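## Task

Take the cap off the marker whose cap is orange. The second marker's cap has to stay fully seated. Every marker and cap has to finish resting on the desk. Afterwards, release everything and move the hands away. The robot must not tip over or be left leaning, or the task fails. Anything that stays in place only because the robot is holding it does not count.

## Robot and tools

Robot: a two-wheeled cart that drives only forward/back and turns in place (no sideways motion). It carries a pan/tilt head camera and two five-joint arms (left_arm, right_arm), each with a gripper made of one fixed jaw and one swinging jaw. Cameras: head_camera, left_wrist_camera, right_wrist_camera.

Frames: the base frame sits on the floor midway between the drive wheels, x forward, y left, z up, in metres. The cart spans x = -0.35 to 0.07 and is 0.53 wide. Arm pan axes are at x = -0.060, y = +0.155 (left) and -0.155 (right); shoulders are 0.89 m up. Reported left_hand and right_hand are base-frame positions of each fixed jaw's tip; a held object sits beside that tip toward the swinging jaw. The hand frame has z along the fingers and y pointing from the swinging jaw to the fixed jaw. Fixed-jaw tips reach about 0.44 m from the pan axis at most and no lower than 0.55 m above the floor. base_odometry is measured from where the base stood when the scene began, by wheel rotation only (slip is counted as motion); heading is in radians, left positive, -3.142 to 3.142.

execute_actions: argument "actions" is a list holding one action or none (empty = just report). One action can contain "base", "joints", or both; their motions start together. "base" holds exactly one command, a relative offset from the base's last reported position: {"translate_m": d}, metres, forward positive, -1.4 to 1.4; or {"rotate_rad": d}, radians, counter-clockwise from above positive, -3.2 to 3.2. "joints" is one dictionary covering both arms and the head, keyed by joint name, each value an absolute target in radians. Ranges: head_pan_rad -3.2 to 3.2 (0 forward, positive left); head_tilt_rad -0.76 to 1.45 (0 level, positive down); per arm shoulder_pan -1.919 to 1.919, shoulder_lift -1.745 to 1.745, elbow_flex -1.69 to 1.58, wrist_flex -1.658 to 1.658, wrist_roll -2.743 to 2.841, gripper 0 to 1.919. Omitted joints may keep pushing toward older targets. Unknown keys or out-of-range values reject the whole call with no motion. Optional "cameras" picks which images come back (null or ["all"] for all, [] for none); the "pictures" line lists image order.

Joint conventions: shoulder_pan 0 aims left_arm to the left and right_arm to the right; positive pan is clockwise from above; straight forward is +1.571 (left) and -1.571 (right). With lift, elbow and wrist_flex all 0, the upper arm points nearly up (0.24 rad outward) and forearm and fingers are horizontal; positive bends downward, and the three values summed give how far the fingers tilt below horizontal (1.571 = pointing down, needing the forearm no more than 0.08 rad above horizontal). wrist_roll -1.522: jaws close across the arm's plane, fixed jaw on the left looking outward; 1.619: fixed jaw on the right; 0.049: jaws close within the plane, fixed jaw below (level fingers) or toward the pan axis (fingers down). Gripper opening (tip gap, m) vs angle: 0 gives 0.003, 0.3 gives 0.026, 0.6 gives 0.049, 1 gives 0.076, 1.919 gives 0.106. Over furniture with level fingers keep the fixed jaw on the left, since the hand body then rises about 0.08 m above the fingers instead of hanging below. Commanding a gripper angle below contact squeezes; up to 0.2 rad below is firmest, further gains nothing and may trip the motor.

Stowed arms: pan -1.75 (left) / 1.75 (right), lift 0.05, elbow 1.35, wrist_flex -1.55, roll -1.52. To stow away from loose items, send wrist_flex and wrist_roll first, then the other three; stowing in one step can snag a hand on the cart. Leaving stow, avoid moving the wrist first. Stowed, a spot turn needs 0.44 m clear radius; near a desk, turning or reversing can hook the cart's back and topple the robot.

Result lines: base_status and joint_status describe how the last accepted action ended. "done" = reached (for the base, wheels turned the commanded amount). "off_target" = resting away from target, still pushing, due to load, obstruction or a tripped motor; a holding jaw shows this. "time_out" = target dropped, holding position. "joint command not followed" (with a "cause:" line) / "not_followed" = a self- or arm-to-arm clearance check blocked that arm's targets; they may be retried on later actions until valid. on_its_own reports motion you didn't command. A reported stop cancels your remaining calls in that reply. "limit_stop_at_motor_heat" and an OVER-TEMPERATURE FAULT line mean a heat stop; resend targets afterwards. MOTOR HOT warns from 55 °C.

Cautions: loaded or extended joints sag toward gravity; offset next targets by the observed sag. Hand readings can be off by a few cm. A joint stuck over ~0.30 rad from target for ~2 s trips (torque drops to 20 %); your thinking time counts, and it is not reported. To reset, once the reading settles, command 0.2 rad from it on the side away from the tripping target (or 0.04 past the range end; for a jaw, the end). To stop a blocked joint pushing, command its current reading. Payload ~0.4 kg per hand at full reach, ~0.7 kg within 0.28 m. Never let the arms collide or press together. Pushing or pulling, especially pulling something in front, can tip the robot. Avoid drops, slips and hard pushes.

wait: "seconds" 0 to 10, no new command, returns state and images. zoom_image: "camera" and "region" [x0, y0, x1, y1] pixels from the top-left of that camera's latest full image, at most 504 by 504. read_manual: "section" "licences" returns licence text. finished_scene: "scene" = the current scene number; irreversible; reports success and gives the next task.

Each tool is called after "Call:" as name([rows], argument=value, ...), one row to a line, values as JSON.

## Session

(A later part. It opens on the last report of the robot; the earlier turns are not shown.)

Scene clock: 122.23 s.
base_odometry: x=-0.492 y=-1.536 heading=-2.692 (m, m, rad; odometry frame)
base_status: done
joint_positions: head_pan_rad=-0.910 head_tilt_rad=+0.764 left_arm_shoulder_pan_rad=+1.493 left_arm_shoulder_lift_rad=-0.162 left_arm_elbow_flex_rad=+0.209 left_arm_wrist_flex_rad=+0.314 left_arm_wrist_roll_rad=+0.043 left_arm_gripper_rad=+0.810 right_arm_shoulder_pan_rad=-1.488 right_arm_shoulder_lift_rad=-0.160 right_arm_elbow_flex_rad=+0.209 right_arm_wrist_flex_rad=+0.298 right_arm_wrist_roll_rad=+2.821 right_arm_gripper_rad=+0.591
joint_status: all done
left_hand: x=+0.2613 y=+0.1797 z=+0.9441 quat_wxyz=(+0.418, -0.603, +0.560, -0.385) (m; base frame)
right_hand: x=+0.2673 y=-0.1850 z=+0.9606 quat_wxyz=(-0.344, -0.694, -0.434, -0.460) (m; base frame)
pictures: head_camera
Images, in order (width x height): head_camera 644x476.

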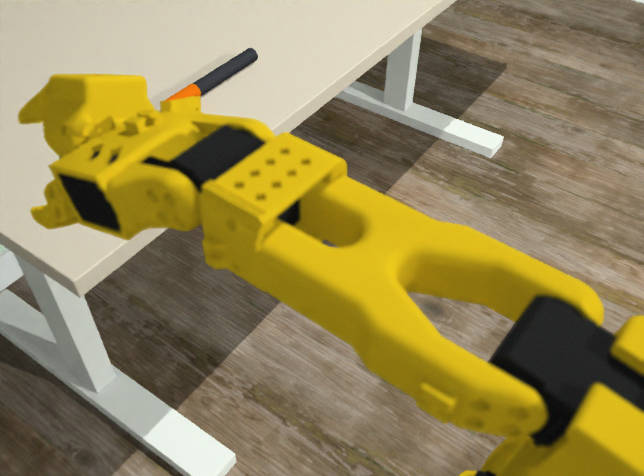

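Call:
execute_actions([
  {"base":{"translate_m":-0.5}},
], cameras=[])

Call:
execute_actions([
  {"base":{"rotate_rad":-0.8}},
], cameras=[])

Call:
execute_actions([
  {"base":{"translate_m":0.79}},
], cameras=[])

Call:
execute_actions([
  {"base":{"rotate_rad":0.8},"joints":{"head_pan_rad":0,"head_tilt_rad":0.85,"left_arm_shoulder_pan_rad":1.0,"right_arm_shoulder_pan_rad":-1.0}},
], cameras=["head_camera"])

Scene clock: 126.27 s.
base_odometry: x=-0.042 y=-1.319 heading=-2.691 (m, m, rad; odometry frame)
base_status: done
joint_positions: head_pan_rad=-0.910 head_tilt_rad=+0.764 left_arm_shoulder_pan_rad=+1.493 left_arm_shoulder_lift_rad=-0.162 left_arm_elbow_flex_rad=+0.209 left_arm_wrist_flex_rad=+0.314 left_arm_wrist_roll_rad=+0.043 left_arm_gripper_rad=+0.810 right_arm_shoulder_pan_rad=-1.488 right_arm_shoulder_lift_rad=-0.160 right_arm_elbow_flex_rad=+0.209 right_arm_wrist_flex_rad=+0.298 right_arm_wrist_roll_rad=+2.821 right_arm_gripper_rad=+0.591
joint_status: not commanded
left_hand: x=+0.2613 y=+0.1797 z=+0.9441 quat_wxyz=(+0.418, -0.603, +0.560, -0.385) (m; base frame)
right_hand: x=+0.2673 y=-0.1850 z=+0.9606 quat_wxyz=(-0.344, -0.694, -0.434, -0.460) (m; base frame)
pictures: none
No camera images: the call's "cameras" was empty. Leave "cameras" out to get every camera's image.

Scene clock: 128.00 s.
base_odometry: x=-0.042 y=-1.318 heading=+2.793 (m, m, rad; odometry frame)
base_status: done
joint_positions: head_pan_rad=-0.910 head_tilt_rad=+0.764 left_arm_shoulder_pan_rad=+1.495 left_arm_shoulder_lift_rad=-0.162 left_arm_elbow_flex_rad=+0.209 left_arm_wrist_flex_rad=+0.314 left_arm_wrist_roll_rad=+0.043 left_arm_gripper_rad=+0.810 right_arm_shoulder_pan_rad=-1.490 right_arm_shoulder_lift_rad=-0.160 right_arm_elbow_flex_rad=+0.209 right_arm_wrist_flex_rad=+0.298 right_arm_wrist_roll_rad=+2.821 right_arm_gripper_rad=+0.591
joint_status: not commanded
left_hand: x=+0.2614 y=+0.1792 z=+0.9441 quat_wxyz=(+0.418, -0.602, +0.561, -0.385) (m; base frame)
right_hand: x=+0.2673 y=-0.1845 z=+0.9606 quat_wxyz=(-0.344, -0.693, -0.435, -0.460) (m; base frame)
pictures: none
No camera images: the call's "cameras" was empty. Leave "cameras" out to get every camera's image.

Scene clock: 132.80 s.
base_odometry: x=-0.784 y=-1.047 heading=+2.793 (m, m, rad; odometry frame)
base_status: done
joint_positions: head_pan_rad=-0.910 head_tilt_rad=+0.764 left_arm_shoulder_pan_rad=+1.495 left_arm_shoulder_lift_rad=-0.162 left_arm_elbow_flex_rad=+0.209 left_arm_wrist_flex_rad=+0.314 left_arm_wrist_roll_rad=+0.043 left_arm_gripper_rad=+0.810 right_arm_shoulder_pan_rad=-1.490 right_arm_shoulder_lift_rad=-0.160 right_arm_elbow_flex_rad=+0.209 right_arm_wrist_flex_rad=+0.298 right_arm_wrist_roll_rad=+2.821 right_arm_gripper_rad=+0.591
joint_status: not commanded
left_hand: x=+0.2614 y=+0.1792 z=+0.9441 quat_wxyz=(+0.418, -0.602, +0.561, -0.385) (m; base frame)
right_hand: x=+0.2673 y=-0.1845 z=+0.9606 quat_wxyz=(-0.344, -0.693, -0.435, -0.460) (m; base frame)
pictures: none
No camera images: the call's "cameras" was empty. Leave "cameras" out to get every camera's image.

Scene clock: 134.50 s.
base_odometry: x=-0.783 y=-1.047 heading=-2.691 (m, m, rad; odometry frame)
base_status: done
joint_positions: head_pan_rad=-0.010 head_tilt_rad=+0.845 left_arm_shoulder_pan_rad=+1.005 left_arm_shoulder_lift_rad=-0.162 left_arm_elbow_flex_rad=+0.209 left_arm_wrist_flex_rad=+0.314 left_arm_wrist_roll_rad=+0.043 left_arm_gripper_rad=+0.810 right_arm_shoulder_pan_rad=-1.011 right_arm_shoulder_lift_rad=-0.160 right_arm_elbow_flex_rad=+0.209 right_arm_wrist_flex_rad=+0.298 right_arm_wrist_roll_rad=+2.821 right_arm_gripper_rad=+0.591
joint_status: all done
left_hand: x=+0.2123 y=+0.3274 z=+0.9441 quat_wxyz=(+0.499, -0.720, +0.398, -0.272) (m; base frame)
right_hand: x=+0.2170 y=-0.3319 z=+0.9606 quat_wxyz=(-0.443, -0.777, -0.258, -0.366) (m; base frame)
pictures: head_camera
Images, in order (width x height): head_camera 644x476.

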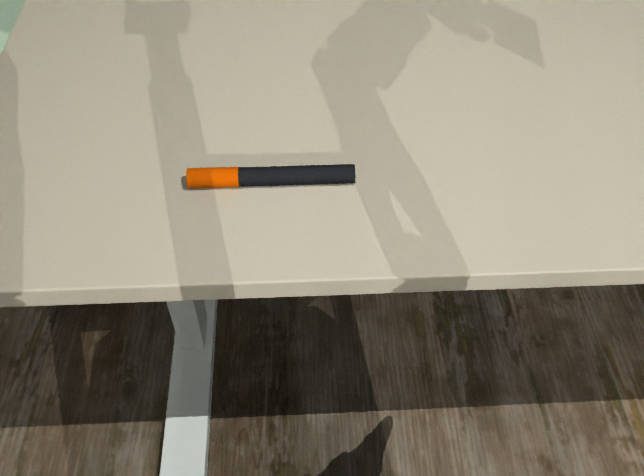

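Call:
execute_actions([
  {"base":{"rotate_rad":0.27}},
], cameras=[])

Call:
execute_actions([
  {"base":{"translate_m":0.22}},
], cameras=[])

Call:
execute_actions([
  {"base":{"rotate_rad":-0.27},"joints":{"head_tilt_rad":1.1}},
], cameras=["head_camera"])

Scene clock: 136.13 s.
base_odometry: x=-0.783 y=-1.047 heading=-2.422 (m, m, rad; odometry frame)
base_status: done
joint_positions: head_pan_rad=-0.010 head_tilt_rad=+0.845 left_arm_shoulder_pan_rad=+1.005 left_arm_shoulder_lift_rad=-0.162 left_arm_elbow_flex_rad=+0.209 left_arm_wrist_flex_rad=+0.314 left_arm_wrist_roll_rad=+0.043 left_arm_gripper_rad=+0.810 right_arm_shoulder_pan_rad=-1.009 right_arm_shoulder_lift_rad=-0.160 right_arm_elbow_flex_rad=+0.209 right_arm_wrist_flex_rad=+0.298 right_arm_wrist_roll_rad=+2.821 right_arm_gripper_rad=+0.591
joint_status: not commanded
left_hand: x=+0.2123 y=+0.3274 z=+0.9441 quat_wxyz=(+0.499, -0.720, +0.398, -0.272) (m; base frame)
right_hand: x=+0.2167 y=-0.3323 z=+0.9606 quat_wxyz=(-0.443, -0.777, -0.258, -0.365) (m; base frame)
pictures: none
No camera images: the call's "cameras" was empty. Leave "cameras" out to get every camera's image.

Scene clock: 138.00 s.
base_odometry: x=-0.948 y=-1.192 heading=-2.420 (m, m, rad; odometry frame)
base_status: done
joint_positions: head_pan_rad=-0.010 head_tilt_rad=+0.845 left_arm_shoulder_pan_rad=+1.005 left_arm_shoulder_lift_rad=-0.162 left_arm_elbow_flex_rad=+0.209 left_arm_wrist_flex_rad=+0.314 left_arm_wrist_roll_rad=+0.043 left_arm_gripper_rad=+0.810 right_arm_shoulder_pan_rad=-1.009 right_arm_shoulder_lift_rad=-0.160 right_arm_elbow_flex_rad=+0.209 right_arm_wrist_flex_rad=+0.298 right_arm_wrist_roll_rad=+2.821 right_arm_gripper_rad=+0.591
joint_status: not commanded
left_hand: x=+0.2123 y=+0.3274 z=+0.9441 quat_wxyz=(+0.499, -0.720, +0.398, -0.272) (m; base frame)
right_hand: x=+0.2167 y=-0.3323 z=+0.9606 quat_wxyz=(-0.443, -0.777, -0.258, -0.365) (m; base frame)
pictures: none
No camera images: the call's "cameras" was empty. Leave "cameras" out to get every camera's image.

Scene clock: 139.03 s.
base_odometry: x=-0.948 y=-1.192 heading=-2.689 (m, m, rad; odometry frame)
base_status: done
joint_positions: head_pan_rad=-0.010 head_tilt_rad=+1.095 left_arm_shoulder_pan_rad=+1.004 left_arm_shoulder_lift_rad=-0.162 left_arm_elbow_flex_rad=+0.209 left_arm_wrist_flex_rad=+0.314 left_arm_wrist_roll_rad=+0.043 left_arm_gripper_rad=+0.810 right_arm_shoulder_pan_rad=-1.009 right_arm_shoulder_lift_rad=-0.160 right_arm_elbow_flex_rad=+0.209 right_arm_wrist_flex_rad=+0.298 right_arm_wrist_roll_rad=+2.821 right_arm_gripper_rad=+0.591
joint_status: all done
left_hand: x=+0.2120 y=+0.3278 z=+0.9441 quat_wxyz=(+0.499, -0.720, +0.398, -0.272) (m; base frame)
right_hand: x=+0.2167 y=-0.3323 z=+0.9606 quat_wxyz=(-0.443, -0.777, -0.258, -0.365) (m; base frame)
pictures: head_camera
Images, in order (width x height): head_camera 644x476.

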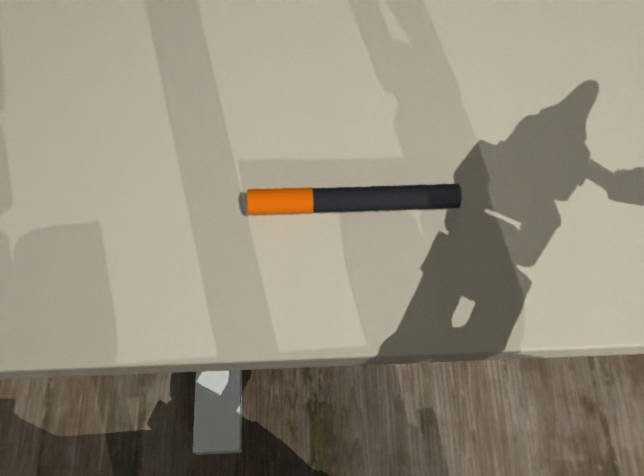

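Call:
execute_actions([
  {"base":{"translate_m":0.03},"joints":{"right_arm_shoulder_pan_rad":-1.83,"right_arm_shoulder_lift_rad":0.65,"right_arm_elbow_flex_rad":-0.4,"right_arm_wrist_flex_rad":0.85,"right_arm_gripper_rad":0.9}},
], cameras=[])

Call:
execute_actions([
  {"joints":{"right_arm_shoulder_lift_rad":0.8,"right_arm_wrist_flex_rad":0.8}},
], cameras=["head_camera","right_wrist_camera"])

Scene clock: 141.03 s.
base_odometry: x=-0.975 y=-1.206 heading=-2.690 (m, m, rad; odometry frame)
base_status: done
joint_positions: head_pan_rad=-0.010 head_tilt_rad=+1.095 left_arm_shoulder_pan_rad=+1.004 left_arm_shoulder_lift_rad=-0.162 left_arm_elbow_flex_rad=+0.209 left_arm_wrist_flex_rad=+0.314 left_arm_wrist_roll_rad=+0.043 left_arm_gripper_rad=+0.810 right_arm_shoulder_pan_rad=-1.819 right_arm_shoulder_lift_rad=+0.669 right_arm_elbow_flex_rad=-0.362 right_arm_wrist_flex_rad=+0.846 right_arm_wrist_roll_rad=+2.821 right_arm_gripper_rad=+0.891
joint_status: all done
left_hand: x=+0.2120 y=+0.3278 z=+0.9441 quat_wxyz=(+0.499, -0.720, +0.398, -0.272) (m; base frame)
right_hand: x=+0.2551 y=-0.0779 z=+0.7856 quat_wxyz=(-0.095, -0.732, -0.649, -0.185) (m; base frame)
pictures: none
No camera images: the call's "cameras" was empty. Leave "cameras" out to get every camera's image.

Scene clock: 141.80 s.
base_odometry: x=-0.975 y=-1.206 heading=-2.690 (m, m, rad; odometry frame)
base_status: not commanded
joint_positions: head_pan_rad=-0.010 head_tilt_rad=+1.095 left_arm_shoulder_pan_rad=+1.004 left_arm_shoulder_lift_rad=-0.162 left_arm_elbow_flex_rad=+0.209 left_arm_wrist_flex_rad=+0.314 left_arm_wrist_roll_rad=+0.043 left_arm_gripper_rad=+0.810 right_arm_shoulder_pan_rad=-1.819 right_arm_shoulder_lift_rad=+0.819 right_arm_elbow_flex_rad=-0.365 right_arm_wrist_flex_rad=+0.809 right_arm_wrist_roll_rad=+2.821 right_arm_gripper_rad=+0.891
joint_status: all done
left_hand: x=+0.2120 y=+0.3278 z=+0.9441 quat_wxyz=(+0.499, -0.720, +0.398, -0.272) (m; base frame)
right_hand: x=+0.2422 y=-0.0812 z=+0.7453 quat_wxyz=(-0.070, -0.740, -0.655, -0.136) (m; base frame)
pictures: head_camera, right_wrist_camera
Images, in order (width x height): head_camera 644x476, right_wrist_camera 644x476.

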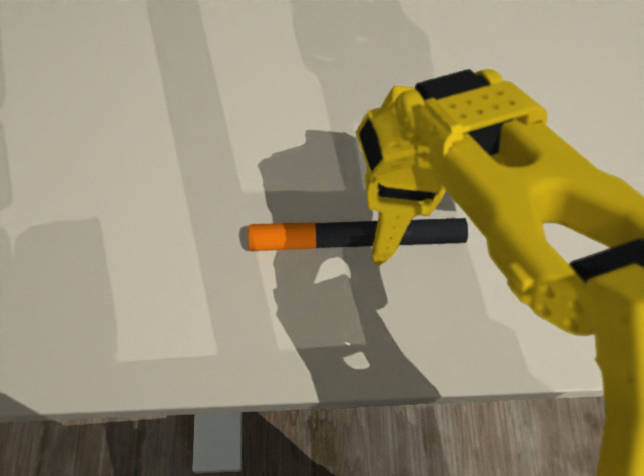

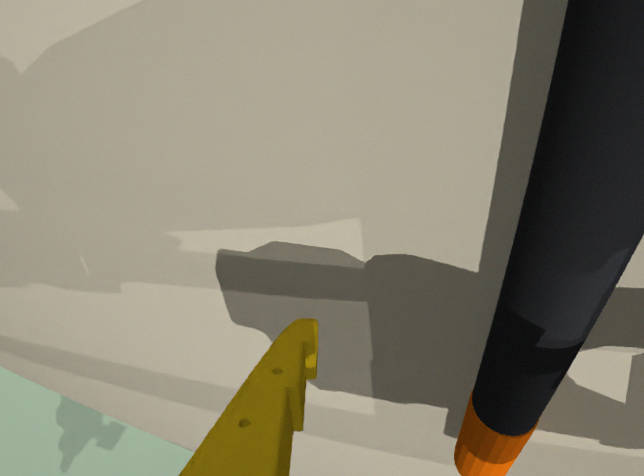

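Call:
execute_actions([
  {"base":{"translate_m":-0.025},"joints":{"right_arm_shoulder_pan_rad":-1.79}},
], cameras=[])

Call:
execute_actions([
  {"joints":{"right_arm_shoulder_lift_rad":0.85}},
], cameras=["head_camera","right_wrist_camera"])

Scene clock: 143.10 s.
base_odometry: x=-0.952 y=-1.195 heading=-2.689 (m, m, rad; odometry frame)
base_status: done
joint_positions: head_pan_rad=-0.010 head_tilt_rad=+1.095 left_arm_shoulder_pan_rad=+1.004 left_arm_shoulder_lift_rad=-0.162 left_arm_elbow_flex_rad=+0.209 left_arm_wrist_flex_rad=+0.314 left_arm_wrist_roll_rad=+0.043 left_arm_gripper_rad=+0.810 right_arm_shoulder_pan_rad=-1.799 right_arm_shoulder_lift_rad=+0.820 right_arm_elbow_flex_rad=-0.365 right_arm_wrist_flex_rad=+0.809 right_arm_wrist_roll_rad=+2.821 right_arm_gripper_rad=+0.891
joint_status: all done
left_hand: x=+0.2120 y=+0.3278 z=+0.9441 quat_wxyz=(+0.499, -0.720, +0.398, -0.272) (m; base frame)
right_hand: x=+0.2434 y=-0.0873 z=+0.7448 quat_wxyz=(-0.071, -0.746, -0.648, -0.135) (m; base frame)
pictures: none
No camera images: the call's "cameras" was empty. Leave "cameras" out to get every camera's image.

Scene clock: 143.70 s.
base_odometry: x=-0.952 y=-1.195 heading=-2.689 (m, m, rad; odometry frame)
base_status: not commanded
joint_positions: head_pan_rad=-0.010 head_tilt_rad=+1.095 left_arm_shoulder_pan_rad=+1.004 left_arm_shoulder_lift_rad=-0.162 left_arm_elbow_flex_rad=+0.209 left_arm_wrist_flex_rad=+0.314 left_arm_wrist_roll_rad=+0.043 left_arm_gripper_rad=+0.810 right_arm_shoulder_pan_rad=-1.799 right_arm_shoulder_lift_rad=+0.868 right_arm_elbow_flex_rad=-0.367 right_arm_wrist_flex_rad=+0.809 right_arm_wrist_roll_rad=+2.821 right_arm_gripper_rad=+0.891
joint_status: all done
left_hand: x=+0.2120 y=+0.3278 z=+0.9441 quat_wxyz=(+0.499, -0.720, +0.398, -0.272) (m; base frame)
right_hand: x=+0.2365 y=-0.0889 z=+0.7319 quat_wxyz=(-0.061, -0.749, -0.650, -0.115) (m; base frame)
pictures: head_camera, right_wrist_camera
Images, in order (width x height): head_camera 644x476, right_wrist_camera 644x476.

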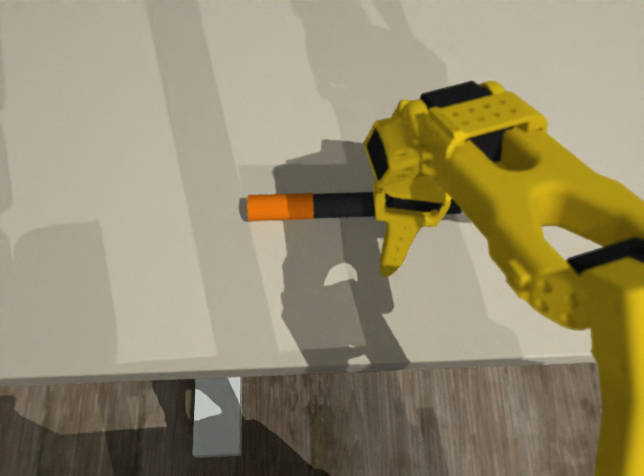

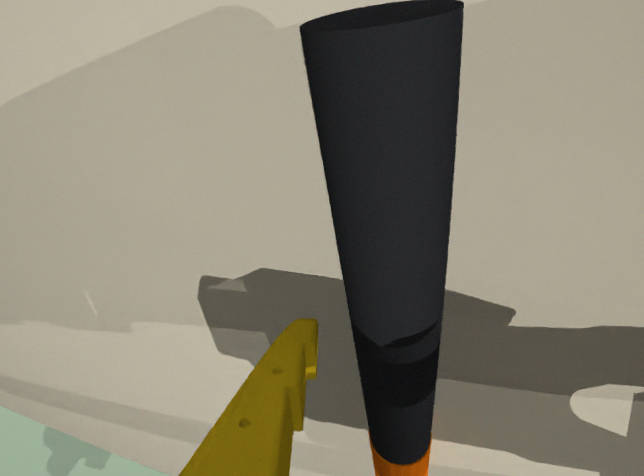

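Good. Slightly lower, then close.

Call:
execute_actions([
  {"joints":{"right_arm_shoulder_lift_rad":0.87,"right_arm_wrist_flex_rad":0.79,"right_arm_elbow_flex_rad":-0.39}},
], cameras=[])

Call:
execute_actions([
  {"joints":{"right_arm_gripper_rad":0.0,"left_arm_shoulder_pan_rad":1.9,"left_arm_shoulder_lift_rad":0.6,"left_arm_elbow_flex_rad":-0.36,"left_arm_wrist_flex_rad":0.85,"left_arm_gripper_rad":1.0}},
])

Scene clock: 144.63 s.
base_odometry: x=-0.952 y=-1.195 heading=-2.689 (m, m, rad; odometry frame)
base_status: not commanded
joint_positions: head_pan_rad=-0.010 head_tilt_rad=+1.095 left_arm_shoulder_pan_rad=+1.004 left_arm_shoulder_lift_rad=-0.162 left_arm_elbow_flex_rad=+0.209 left_arm_wrist_flex_rad=+0.314 left_arm_wrist_roll_rad=+0.043 left_arm_gripper_rad=+0.810 right_arm_shoulder_pan_rad=-1.799 right_arm_shoulder_lift_rad=+0.888 right_arm_elbow_flex_rad=-0.367 right_arm_wrist_flex_rad=+0.798 right_arm_wrist_roll_rad=+2.821 right_arm_gripper_rad=+0.891
joint_status: all done
left_hand: x=+0.2120 y=+0.3278 z=+0.9441 quat_wxyz=(+0.499, -0.720, +0.398, -0.272) (m; base frame)
right_hand: x=+0.2349 y=-0.0893 z=+0.7270 quat_wxyz=(-0.059, -0.749, -0.650, -0.111) (m; base frame)
pictures: none
No camera images: the call's "cameras" was empty. Leave "cameras" out to get every camera's image.

Scene clock: 146.03 s.
base_odometry: x=-0.952 y=-1.195 heading=-2.689 (m, m, rad; odometry frame)
base_status: not commanded
joint_positions: head_pan_rad=-0.010 head_tilt_rad=+1.095 left_arm_shoulder_pan_rad=+1.893 left_arm_shoulder_lift_rad=+0.616 left_arm_elbow_flex_rad=-0.328 left_arm_wrist_flex_rad=+0.846 left_arm_wrist_roll_rad=+0.043 left_arm_gripper_rad=+0.989 right_arm_shoulder_pan_rad=-1.799 right_arm_shoulder_lift_rad=+0.889 right_arm_elbow_flex_rad=-0.373 right_arm_wrist_flex_rad=+0.798 right_arm_wrist_roll_rad=+2.821 right_arm_gripper_rad=+0.203
joint_status: right_arm_gripper_rad off_target (ended at +0.203, target +0.000); the others done
left_hand: x=+0.2336 y=+0.0565 z=+0.7874 quat_wxyz=(+0.127, -0.568, +0.794, -0.175) (m; base frame)
right_hand: x=+0.2359 y=-0.0890 z=+0.7276 quat_wxyz=(-0.060, -0.749, -0.650, -0.113) (m; base frame)
pictures: head_camera, left_wrist_camera, right_wrist_camera
Images, in order (width x height): head_camera 644x476, left_wrist_camera 644x476, right_wrist_camera 644x476.

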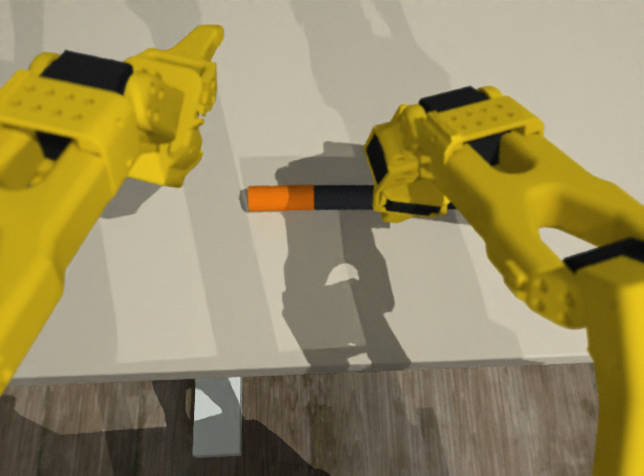

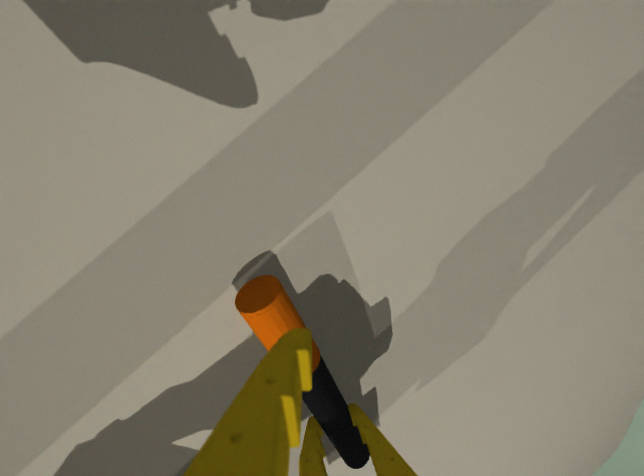

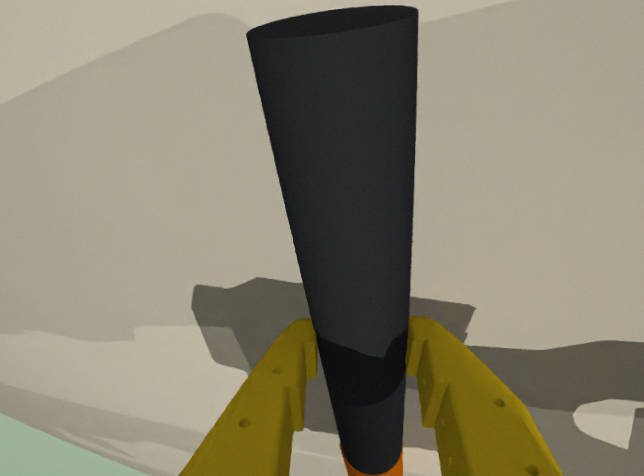

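Call:
execute_actions([
  {"joints":{"left_arm_shoulder_lift_rad":0.42,"left_arm_elbow_flex_rad":0.12,"left_arm_wrist_flex_rad":0.5,"left_arm_wrist_roll_rad":0.35,"right_arm_gripper_rad":0.05}},
], cameras=["head_camera","left_wrist_camera"])

Scene clock: 147.70 s.
base_odometry: x=-0.952 y=-1.195 heading=-2.689 (m, m, rad; odometry frame)
base_status: not commanded
joint_positions: head_pan_rad=-0.010 head_tilt_rad=+1.095 left_arm_shoulder_pan_rad=+1.893 left_arm_shoulder_lift_rad=+0.472 left_arm_elbow_flex_rad=+0.127 left_arm_wrist_flex_rad=+0.510 left_arm_wrist_roll_rad=+0.343 left_arm_gripper_rad=+0.989 right_arm_shoulder_pan_rad=-1.799 right_arm_shoulder_lift_rad=+0.889 right_arm_elbow_flex_rad=-0.373 right_arm_wrist_flex_rad=+0.798 right_arm_wrist_roll_rad=+2.821 right_arm_gripper_rad=+0.203
joint_status: right_arm_gripper_rad off_target (ended at +0.203, target +0.050); the others done
left_hand: x=+0.2101 y=+0.0619 z=+0.7628 quat_wxyz=(+0.105, -0.678, +0.698, -0.203) (m; base frame)
right_hand: x=+0.2359 y=-0.0890 z=+0.7276 quat_wxyz=(-0.060, -0.749, -0.650, -0.113) (m; base frame)
pictures: head_camera, left_wrist_camera
Images, in order (width x height): head_camera 644x476, left_wrist_camera 644x476.

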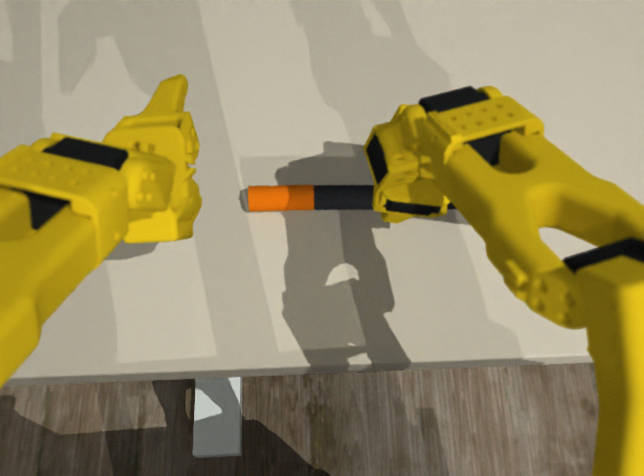

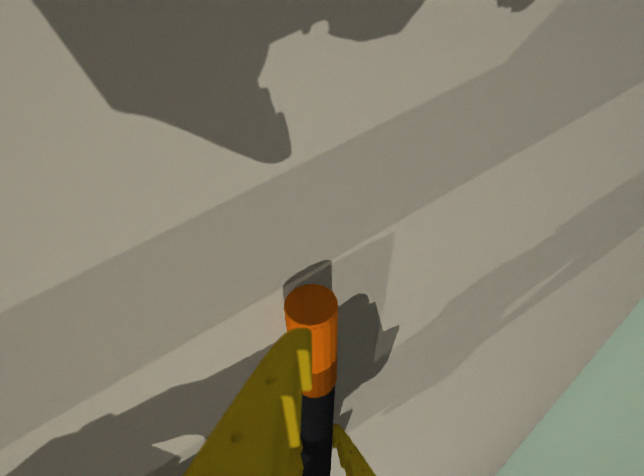

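Call:
execute_actions([
  {"joints":{"right_arm_shoulder_lift_rad":0.83}},
], cameras=[])

Call:
execute_actions([
  {"joints":{"right_arm_shoulder_pan_rad":-1.919,"left_arm_elbow_flex_rad":0.25,"left_arm_wrist_flex_rad":0.4,"left_arm_shoulder_lift_rad":0.36}},
], cameras=["head_camera","left_wrist_camera"])

Scene clock: 148.50 s.
base_odometry: x=-0.952 y=-1.195 heading=-2.689 (m, m, rad; odometry frame)
base_status: not commanded
joint_positions: head_pan_rad=-0.010 head_tilt_rad=+1.095 left_arm_shoulder_pan_rad=+1.893 left_arm_shoulder_lift_rad=+0.472 left_arm_elbow_flex_rad=+0.127 left_arm_wrist_flex_rad=+0.510 left_arm_wrist_roll_rad=+0.343 left_arm_gripper_rad=+0.989 right_arm_shoulder_pan_rad=-1.799 right_arm_shoulder_lift_rad=+0.889 right_arm_elbow_flex_rad=-0.373 right_arm_wrist_flex_rad=+0.798 right_arm_wrist_roll_rad=+2.821 right_arm_gripper_rad=+0.203
joint_status: all done
left_hand: x=+0.2101 y=+0.0619 z=+0.7628 quat_wxyz=(+0.105, -0.678, +0.698, -0.203) (m; base frame)
right_hand: x=+0.2359 y=-0.0890 z=+0.7276 quat_wxyz=(-0.060, -0.749, -0.650, -0.113) (m; base frame)
pictures: none
No camera images: the call's "cameras" was empty. Leave "cameras" out to get every camera's image.

Scene clock: 149.27 s.
base_odometry: x=-0.952 y=-1.195 heading=-2.689 (m, m, rad; odometry frame)
base_status: not commanded
joint_positions: head_pan_rad=-0.010 head_tilt_rad=+1.095 left_arm_shoulder_pan_rad=+1.893 left_arm_shoulder_lift_rad=+0.411 left_arm_elbow_flex_rad=+0.254 left_arm_wrist_flex_rad=+0.412 left_arm_wrist_roll_rad=+0.343 left_arm_gripper_rad=+0.989 right_arm_shoulder_pan_rad=-1.901 right_arm_shoulder_lift_rad=+0.889 right_arm_elbow_flex_rad=-0.373 right_arm_wrist_flex_rad=+0.798 right_arm_wrist_roll_rad=+2.821 right_arm_gripper_rad=+0.203
joint_status: all done
joint sent to its limit — the command would take right_arm_shoulder_pan_rad past its lower limit, so that joint was sent only as far as its limit.
left_hand: x=+0.2047 y=+0.0637 z=+0.7621 quat_wxyz=(+0.112, -0.676, +0.695, -0.217) (m; base frame)
right_hand: x=+0.2277 y=-0.0595 z=+0.7276 quat_wxyz=(-0.054, -0.715, -0.687, -0.116) (m; base frame)
pictures: head_camera, left_wrist_camera
Images, in order (width x height): head_camera 644x476, left_wrist_camera 644x476.

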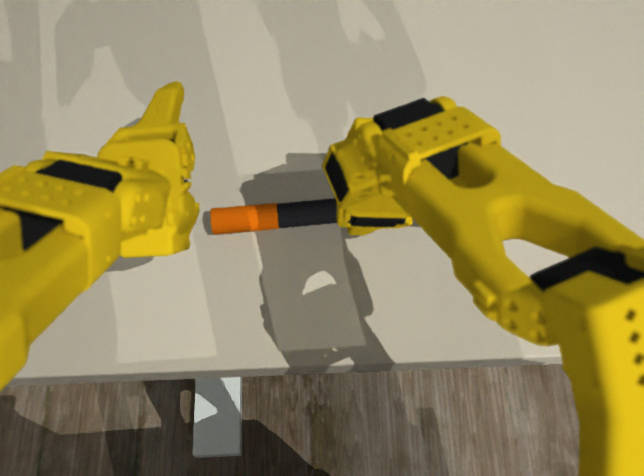

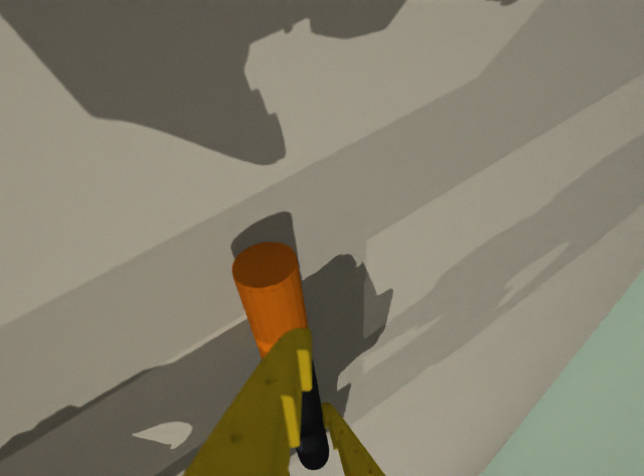

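Call:
execute_actions([
  {"joints":{"left_arm_elbow_flex_rad":0.37,"left_arm_wrist_flex_rad":0.65,"left_arm_shoulder_lift_rad":0.17,"left_arm_wrist_roll_rad":0.48}},
], cameras=["head_camera","left_wrist_camera"])

Scene clock: 150.77 s.
base_odometry: x=-0.952 y=-1.195 heading=-2.689 (m, m, rad; odometry frame)
base_status: not commanded
joint_positions: head_pan_rad=-0.010 head_tilt_rad=+1.095 left_arm_shoulder_pan_rad=+1.893 left_arm_shoulder_lift_rad=+0.216 left_arm_elbow_flex_rad=+0.375 left_arm_wrist_flex_rad=+0.645 left_arm_wrist_roll_rad=+0.473 left_arm_gripper_rad=+0.989 right_arm_shoulder_pan_rad=-1.901 right_arm_shoulder_lift_rad=+0.889 right_arm_elbow_flex_rad=-0.373 right_arm_wrist_flex_rad=+0.798 right_arm_wrist_roll_rad=+2.821 right_arm_gripper_rad=+0.203
joint_status: all done
left_hand: x=+0.1691 y=+0.0746 z=+0.7732 quat_wxyz=(+0.067, -0.732, +0.661, -0.153) (m; base frame)
right_hand: x=+0.2277 y=-0.0595 z=+0.7276 quat_wxyz=(-0.054, -0.715, -0.687, -0.116) (m; base frame)
pictures: head_camera, left_wrist_camera
Images, in order (width x height): head_camera 644x476, left_wrist_camera 644x476.

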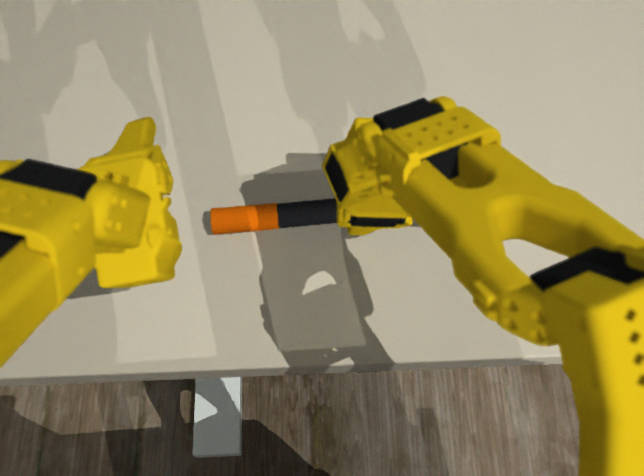

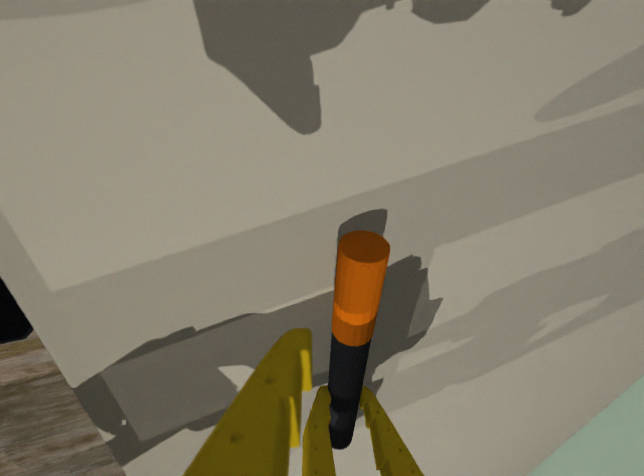

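Call:
execute_actions([
  {"joints":{"left_arm_wrist_flex_rad":0.6,"left_arm_shoulder_lift_rad":0.3,"left_arm_shoulder_pan_rad":1.919}},
], cameras=["head_camera","left_wrist_camera"])

Scene clock: 151.77 s.
base_odometry: x=-0.952 y=-1.195 heading=-2.689 (m, m, rad; odometry frame)
base_status: not commanded
joint_positions: head_pan_rad=-0.010 head_tilt_rad=+1.095 left_arm_shoulder_pan_rad=+1.912 left_arm_shoulder_lift_rad=+0.308 left_arm_elbow_flex_rad=+0.375 left_arm_wrist_flex_rad=+0.609 left_arm_wrist_roll_rad=+0.473 left_arm_gripper_rad=+0.989 right_arm_shoulder_pan_rad=-1.901 right_arm_shoulder_lift_rad=+0.889 right_arm_elbow_flex_rad=-0.373 right_arm_wrist_flex_rad=+0.798 right_arm_wrist_roll_rad=+2.821 right_arm_gripper_rad=+0.203
joint_status: all done
left_hand: x=+0.1617 y=+0.0725 z=+0.7554 quat_wxyz=(+0.055, -0.729, +0.670, -0.128) (m; base frame)
right_hand: x=+0.2277 y=-0.0595 z=+0.7276 quat_wxyz=(-0.054, -0.715, -0.687, -0.116) (m; base frame)
pictures: head_camera, left_wrist_camera
Images, in order (width x height): head_camera 644x476, left_wrist_camera 644x476.

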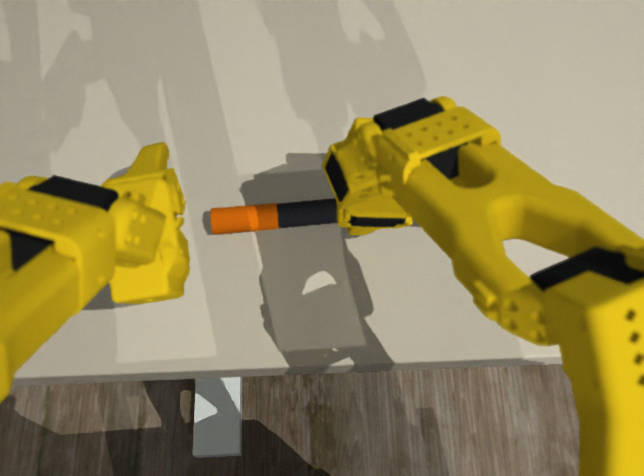

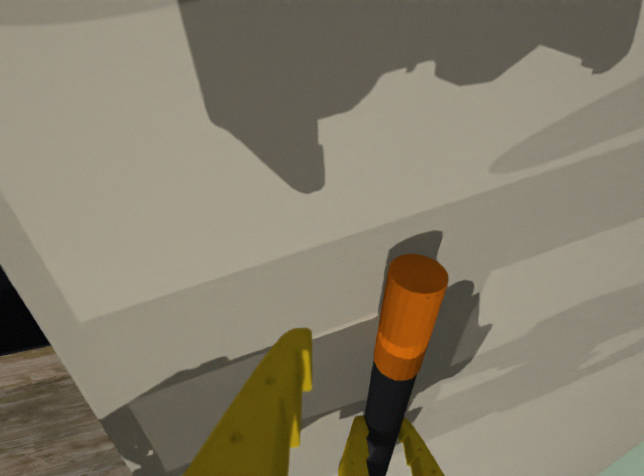

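Call:
execute_actions([
  {"joints":{"right_arm_gripper_rad":0.6,"left_arm_shoulder_lift_rad":0.05}},
], cameras=[])

Call:
execute_actions([
  {"joints":{"right_arm_shoulder_pan_rad":-1.75}},
], cameras=["head_camera","right_wrist_camera"])

Scene clock: 153.30 s.
base_odometry: x=-0.952 y=-1.195 heading=-2.689 (m, m, rad; odometry frame)
base_status: not commanded
joint_positions: head_pan_rad=-0.010 head_tilt_rad=+1.095 left_arm_shoulder_pan_rad=+1.912 left_arm_shoulder_lift_rad=+0.095 left_arm_elbow_flex_rad=+0.377 left_arm_wrist_flex_rad=+0.609 left_arm_wrist_roll_rad=+0.473 left_arm_gripper_rad=+0.989 right_arm_shoulder_pan_rad=-1.901 right_arm_shoulder_lift_rad=+0.883 right_arm_elbow_flex_rad=-0.373 right_arm_wrist_flex_rad=+0.798 right_arm_wrist_roll_rad=+2.821 right_arm_gripper_rad=+0.591
joint_status: all done
left_hand: x=+0.1847 y=+0.0643 z=+0.8019 quat_wxyz=(+0.095, -0.714, +0.657, -0.224) (m; base frame)
right_hand: x=+0.2287 y=-0.0591 z=+0.7293 quat_wxyz=(-0.055, -0.715, -0.687, -0.118) (m; base frame)
pictures: none
No camera images: the call's "cameras" was empty. Leave "cameras" out to get every camera's image.

Scene clock: 154.10 s.
base_odometry: x=-0.952 y=-1.195 heading=-2.689 (m, m, rad; odometry frame)
base_status: not commanded
joint_positions: head_pan_rad=-0.010 head_tilt_rad=+1.095 left_arm_shoulder_pan_rad=+1.912 left_arm_shoulder_lift_rad=+0.095 left_arm_elbow_flex_rad=+0.377 left_arm_wrist_flex_rad=+0.609 left_arm_wrist_roll_rad=+0.473 left_arm_gripper_rad=+0.989 right_arm_shoulder_pan_rad=-1.761 right_arm_shoulder_lift_rad=+0.883 right_arm_elbow_flex_rad=-0.373 right_arm_wrist_flex_rad=+0.798 right_arm_wrist_roll_rad=+2.821 right_arm_gripper_rad=+0.591
joint_status: all done
left_hand: x=+0.1847 y=+0.0643 z=+0.8019 quat_wxyz=(+0.095, -0.714, +0.657, -0.224) (m; base frame)
right_hand: x=+0.2392 y=-0.1002 z=+0.7293 quat_wxyz=(-0.063, -0.761, -0.636, -0.114) (m; base frame)
pictures: head_camera, right_wrist_camera
Images, in order (width x height): head_camera 644x476, right_wrist_camera 644x476.

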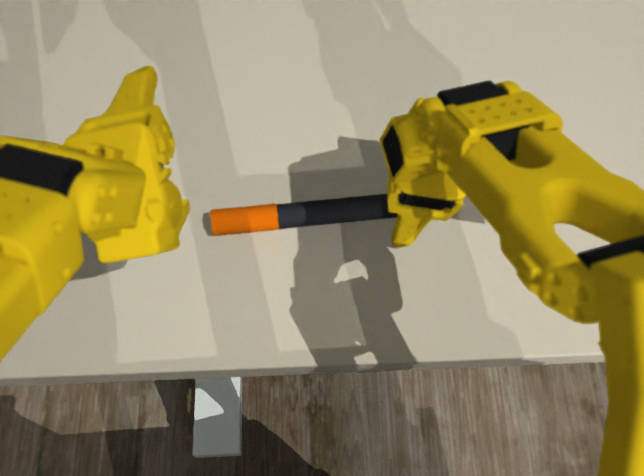

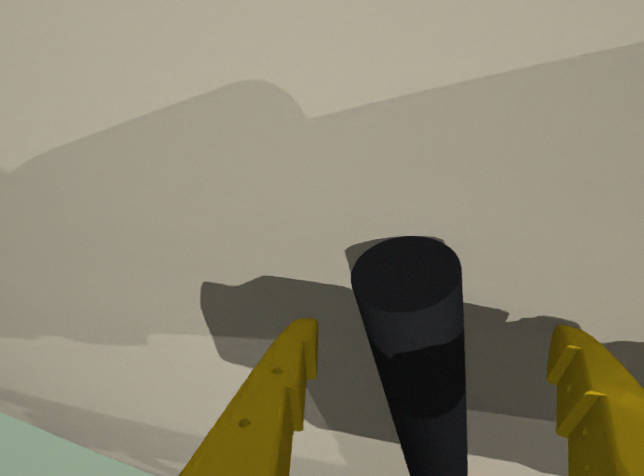

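Call:
execute_actions([
  {"joints":{"right_arm_shoulder_pan_rad":-1.79}},
], cameras=[])

Call:
execute_actions([
  {"joints":{"right_arm_gripper_rad":0.02}},
], cameras=[])

Call:
execute_actions([
  {"joints":{"right_arm_shoulder_pan_rad":-1.919,"left_arm_shoulder_lift_rad":0.17}},
])

Scene clock: 155.00 s.
base_odometry: x=-0.952 y=-1.195 heading=-2.689 (m, m, rad; odometry frame)
base_status: not commanded
joint_positions: head_pan_rad=-0.010 head_tilt_rad=+1.095 left_arm_shoulder_pan_rad=+1.912 left_arm_shoulder_lift_rad=+0.095 left_arm_elbow_flex_rad=+0.377 left_arm_wrist_flex_rad=+0.609 left_arm_wrist_roll_rad=+0.473 left_arm_gripper_rad=+0.989 right_arm_shoulder_pan_rad=-1.778 right_arm_shoulder_lift_rad=+0.883 right_arm_elbow_flex_rad=-0.373 right_arm_wrist_flex_rad=+0.798 right_arm_wrist_roll_rad=+2.821 right_arm_gripper_rad=+0.591
joint_status: all done
left_hand: x=+0.1847 y=+0.0643 z=+0.8019 quat_wxyz=(+0.095, -0.714, +0.657, -0.224) (m; base frame)
right_hand: x=+0.2383 y=-0.0952 z=+0.7293 quat_wxyz=(-0.062, -0.756, -0.642, -0.115) (m; base frame)
pictures: none
No camera images: the call's "cameras" was empty. Leave "cameras" out to get every camera's image.

Scene clock: 155.83 s.
base_odometry: x=-0.952 y=-1.195 heading=-2.689 (m, m, rad; odometry frame)
base_status: not commanded
joint_positions: head_pan_rad=-0.010 head_tilt_rad=+1.095 left_arm_shoulder_pan_rad=+1.912 left_arm_shoulder_lift_rad=+0.095 left_arm_elbow_flex_rad=+0.377 left_arm_wrist_flex_rad=+0.609 left_arm_wrist_roll_rad=+0.473 left_arm_gripper_rad=+0.989 right_arm_shoulder_pan_rad=-1.779 right_arm_shoulder_lift_rad=+0.880 right_arm_elbow_flex_rad=-0.373 right_arm_wrist_flex_rad=+0.797 right_arm_wrist_roll_rad=+2.821 right_arm_gripper_rad=+0.188
joint_status: right_arm_gripper_rad off_target (ended at +0.188, target +0.020)
left_hand: x=+0.1847 y=+0.0643 z=+0.8019 quat_wxyz=(+0.095, -0.714, +0.657, -0.224) (m; base frame)
right_hand: x=+0.2389 y=-0.0946 z=+0.7302 quat_wxyz=(-0.063, -0.755, -0.642, -0.117) (m; base frame)
pictures: none
No camera images: the call's "cameras" was empty. Leave "cameras" out to get every camera's image.

Scene clock: 156.57 s.
base_odometry: x=-0.952 y=-1.195 heading=-2.689 (m, m, rad; odometry frame)
base_status: not commanded
joint_positions: head_pan_rad=-0.010 head_tilt_rad=+1.095 left_arm_shoulder_pan_rad=+1.912 left_arm_shoulder_lift_rad=+0.178 left_arm_elbow_flex_rad=+0.377 left_arm_wrist_flex_rad=+0.609 left_arm_wrist_roll_rad=+0.473 left_arm_gripper_rad=+0.989 right_arm_shoulder_pan_rad=-1.901 right_arm_shoulder_lift_rad=+0.880 right_arm_elbow_flex_rad=-0.373 right_arm_wrist_flex_rad=+0.797 right_arm_wrist_roll_rad=+2.821 right_arm_gripper_rad=+0.188
joint_status: all done
joint sent to its limit — the command would take right_arm_shoulder_pan_rad past its lower limit, so that joint was sent only as far as its limit.
left_hand: x=+0.1767 y=+0.0671 z=+0.7831 quat_wxyz=(+0.079, -0.721, +0.663, -0.186) (m; base frame)
right_hand: x=+0.2294 y=-0.0589 z=+0.7302 quat_wxyz=(-0.056, -0.715, -0.687, -0.121) (m; base frame)
pictures: head_camera, left_wrist_camera, right_wrist_camera
Images, in order (width x height): head_camera 644x476, left_wrist_camera 644x476, right_wrist_camera 644x476.

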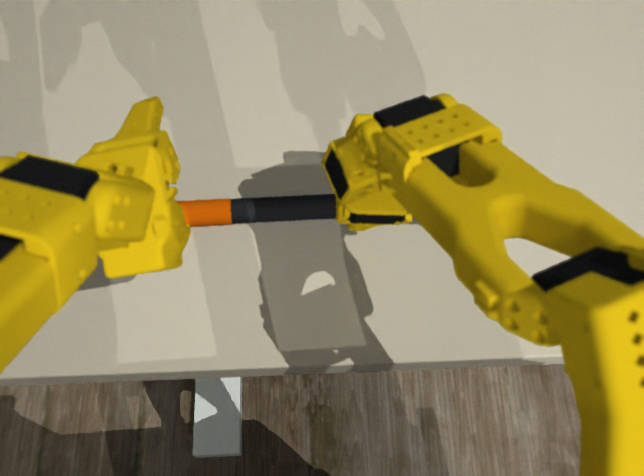

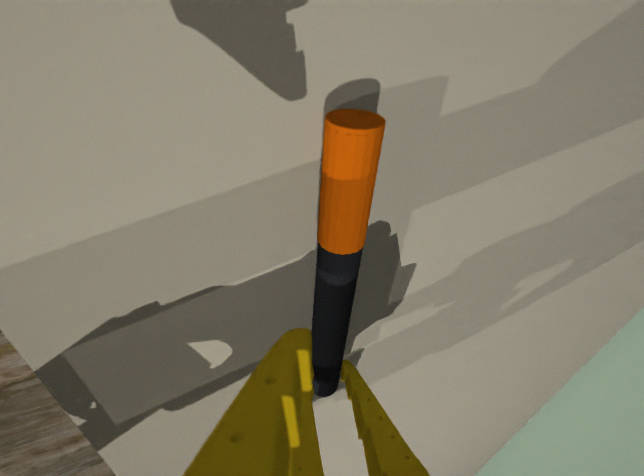

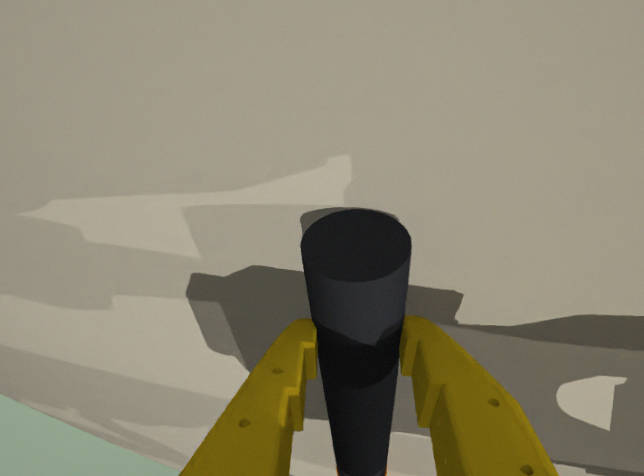

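Call:
execute_actions([
  {"joints":{"left_arm_shoulder_lift_rad":0.32,"left_arm_wrist_flex_rad":0.6}},
], cameras=["head_camera","left_wrist_camera"])

Scene clock: 157.57 s.
base_odometry: x=-0.952 y=-1.195 heading=-2.689 (m, m, rad; odometry frame)
base_status: not commanded
joint_positions: head_pan_rad=-0.010 head_tilt_rad=+1.095 left_arm_shoulder_pan_rad=+1.912 left_arm_shoulder_lift_rad=+0.328 left_arm_elbow_flex_rad=+0.377 left_arm_wrist_flex_rad=+0.609 left_arm_wrist_roll_rad=+0.473 left_arm_gripper_rad=+0.989 right_arm_shoulder_pan_rad=-1.901 right_arm_shoulder_lift_rad=+0.880 right_arm_elbow_flex_rad=-0.373 right_arm_wrist_flex_rad=+0.797 right_arm_wrist_roll_rad=+2.821 right_arm_gripper_rad=+0.188
joint_status: all done
left_hand: x=+0.1587 y=+0.0735 z=+0.7511 quat_wxyz=(+0.050, -0.730, +0.671, -0.118) (m; base frame)
right_hand: x=+0.2294 y=-0.0589 z=+0.7302 quat_wxyz=(-0.056, -0.715, -0.687, -0.121) (m; base frame)
pictures: head_camera, left_wrist_camera
Images, in order (width x height): head_camera 644x476, left_wrist_camera 644x476.

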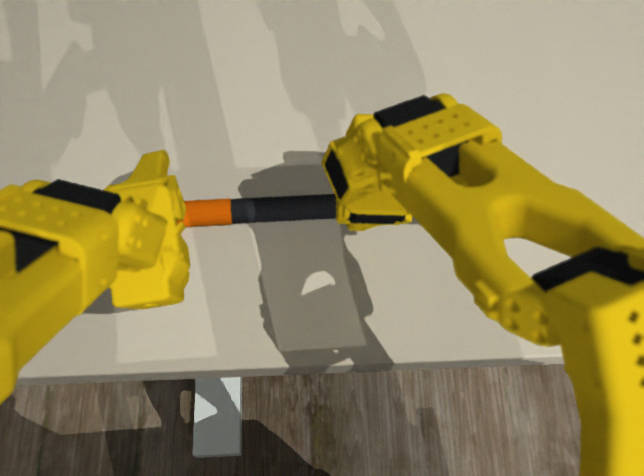

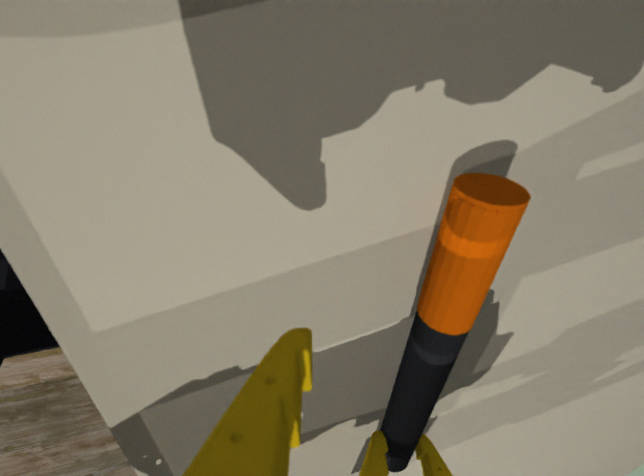

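Call:
execute_actions([
  {"joints":{"left_arm_shoulder_lift_rad":0.44,"left_arm_elbow_flex_rad":0.21,"left_arm_wrist_flex_rad":0.51}},
], cameras=["head_camera","left_wrist_camera"])

Scene clock: 158.73 s.
base_odometry: x=-0.952 y=-1.195 heading=-2.689 (m, m, rad; odometry frame)
base_status: not commanded
joint_positions: head_pan_rad=-0.010 head_tilt_rad=+1.095 left_arm_shoulder_pan_rad=+1.912 left_arm_shoulder_lift_rad=+0.451 left_arm_elbow_flex_rad=+0.239 left_arm_wrist_flex_rad=+0.521 left_arm_wrist_roll_rad=+0.473 left_arm_gripper_rad=+0.989 right_arm_shoulder_pan_rad=-1.901 right_arm_shoulder_lift_rad=+0.880 right_arm_elbow_flex_rad=-0.373 right_arm_wrist_flex_rad=+0.797 right_arm_wrist_roll_rad=+2.821 right_arm_gripper_rad=+0.188
joint_status: all done
left_hand: x=+0.1857 y=+0.0639 z=+0.7487 quat_wxyz=(+0.070, -0.724, +0.666, -0.165) (m; base frame)
right_hand: x=+0.2294 y=-0.0589 z=+0.7302 quat_wxyz=(-0.056, -0.715, -0.687, -0.121) (m; base frame)
pictures: head_camera, left_wrist_camera
Images, in order (width x height): head_camera 644x476, left_wrist_camera 644x476.

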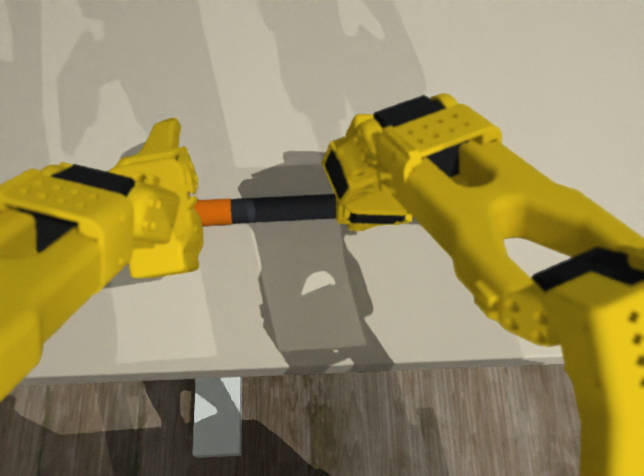

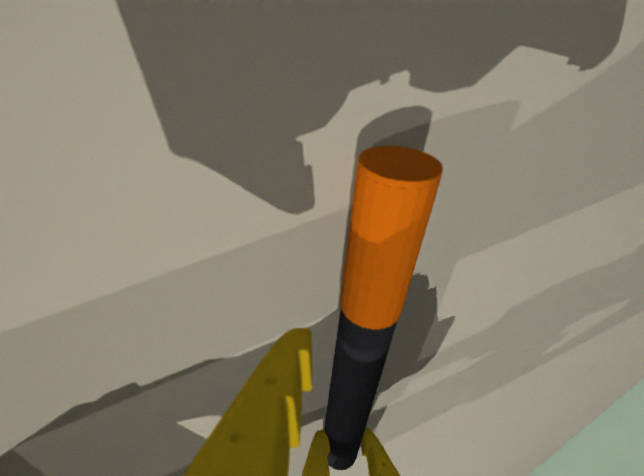

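Call:
execute_actions([
  {"joints":{"left_arm_shoulder_lift_rad":0.5,"left_arm_wrist_flex_rad":0.5}},
], cameras=["left_wrist_camera"])

Scene clock: 159.73 s.
base_odometry: x=-0.952 y=-1.195 heading=-2.689 (m, m, rad; odometry frame)
base_status: not commanded
joint_positions: head_pan_rad=-0.010 head_tilt_rad=+1.095 left_arm_shoulder_pan_rad=+1.912 left_arm_shoulder_lift_rad=+0.510 left_arm_elbow_flex_rad=+0.237 left_arm_wrist_flex_rad=+0.509 left_arm_wrist_roll_rad=+0.473 left_arm_gripper_rad=+0.989 right_arm_shoulder_pan_rad=-1.901 right_arm_shoulder_lift_rad=+0.880 right_arm_elbow_flex_rad=-0.373 right_arm_wrist_flex_rad=+0.797 right_arm_wrist_roll_rad=+2.821 right_arm_gripper_rad=+0.188
joint_status: all done
left_hand: x=+0.1793 y=+0.0662 z=+0.7358 quat_wxyz=(+0.061, -0.727, +0.669, -0.144) (m; base frame)
right_hand: x=+0.2294 y=-0.0589 z=+0.7302 quat_wxyz=(-0.056, -0.715, -0.687, -0.121) (m; base frame)
pictures: left_wrist_camera
Images, in order (width x height): left_wrist_camera 644x476.

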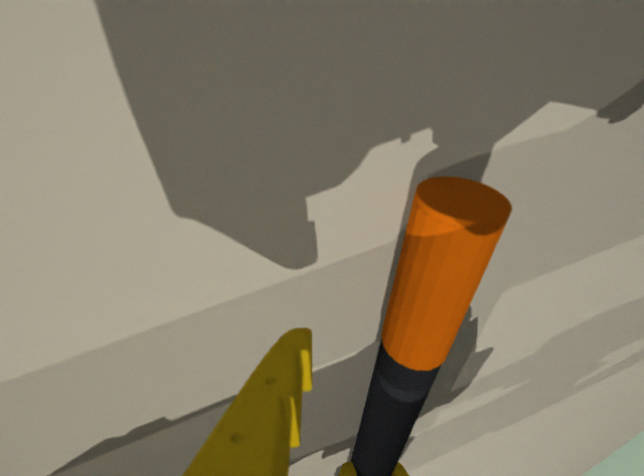

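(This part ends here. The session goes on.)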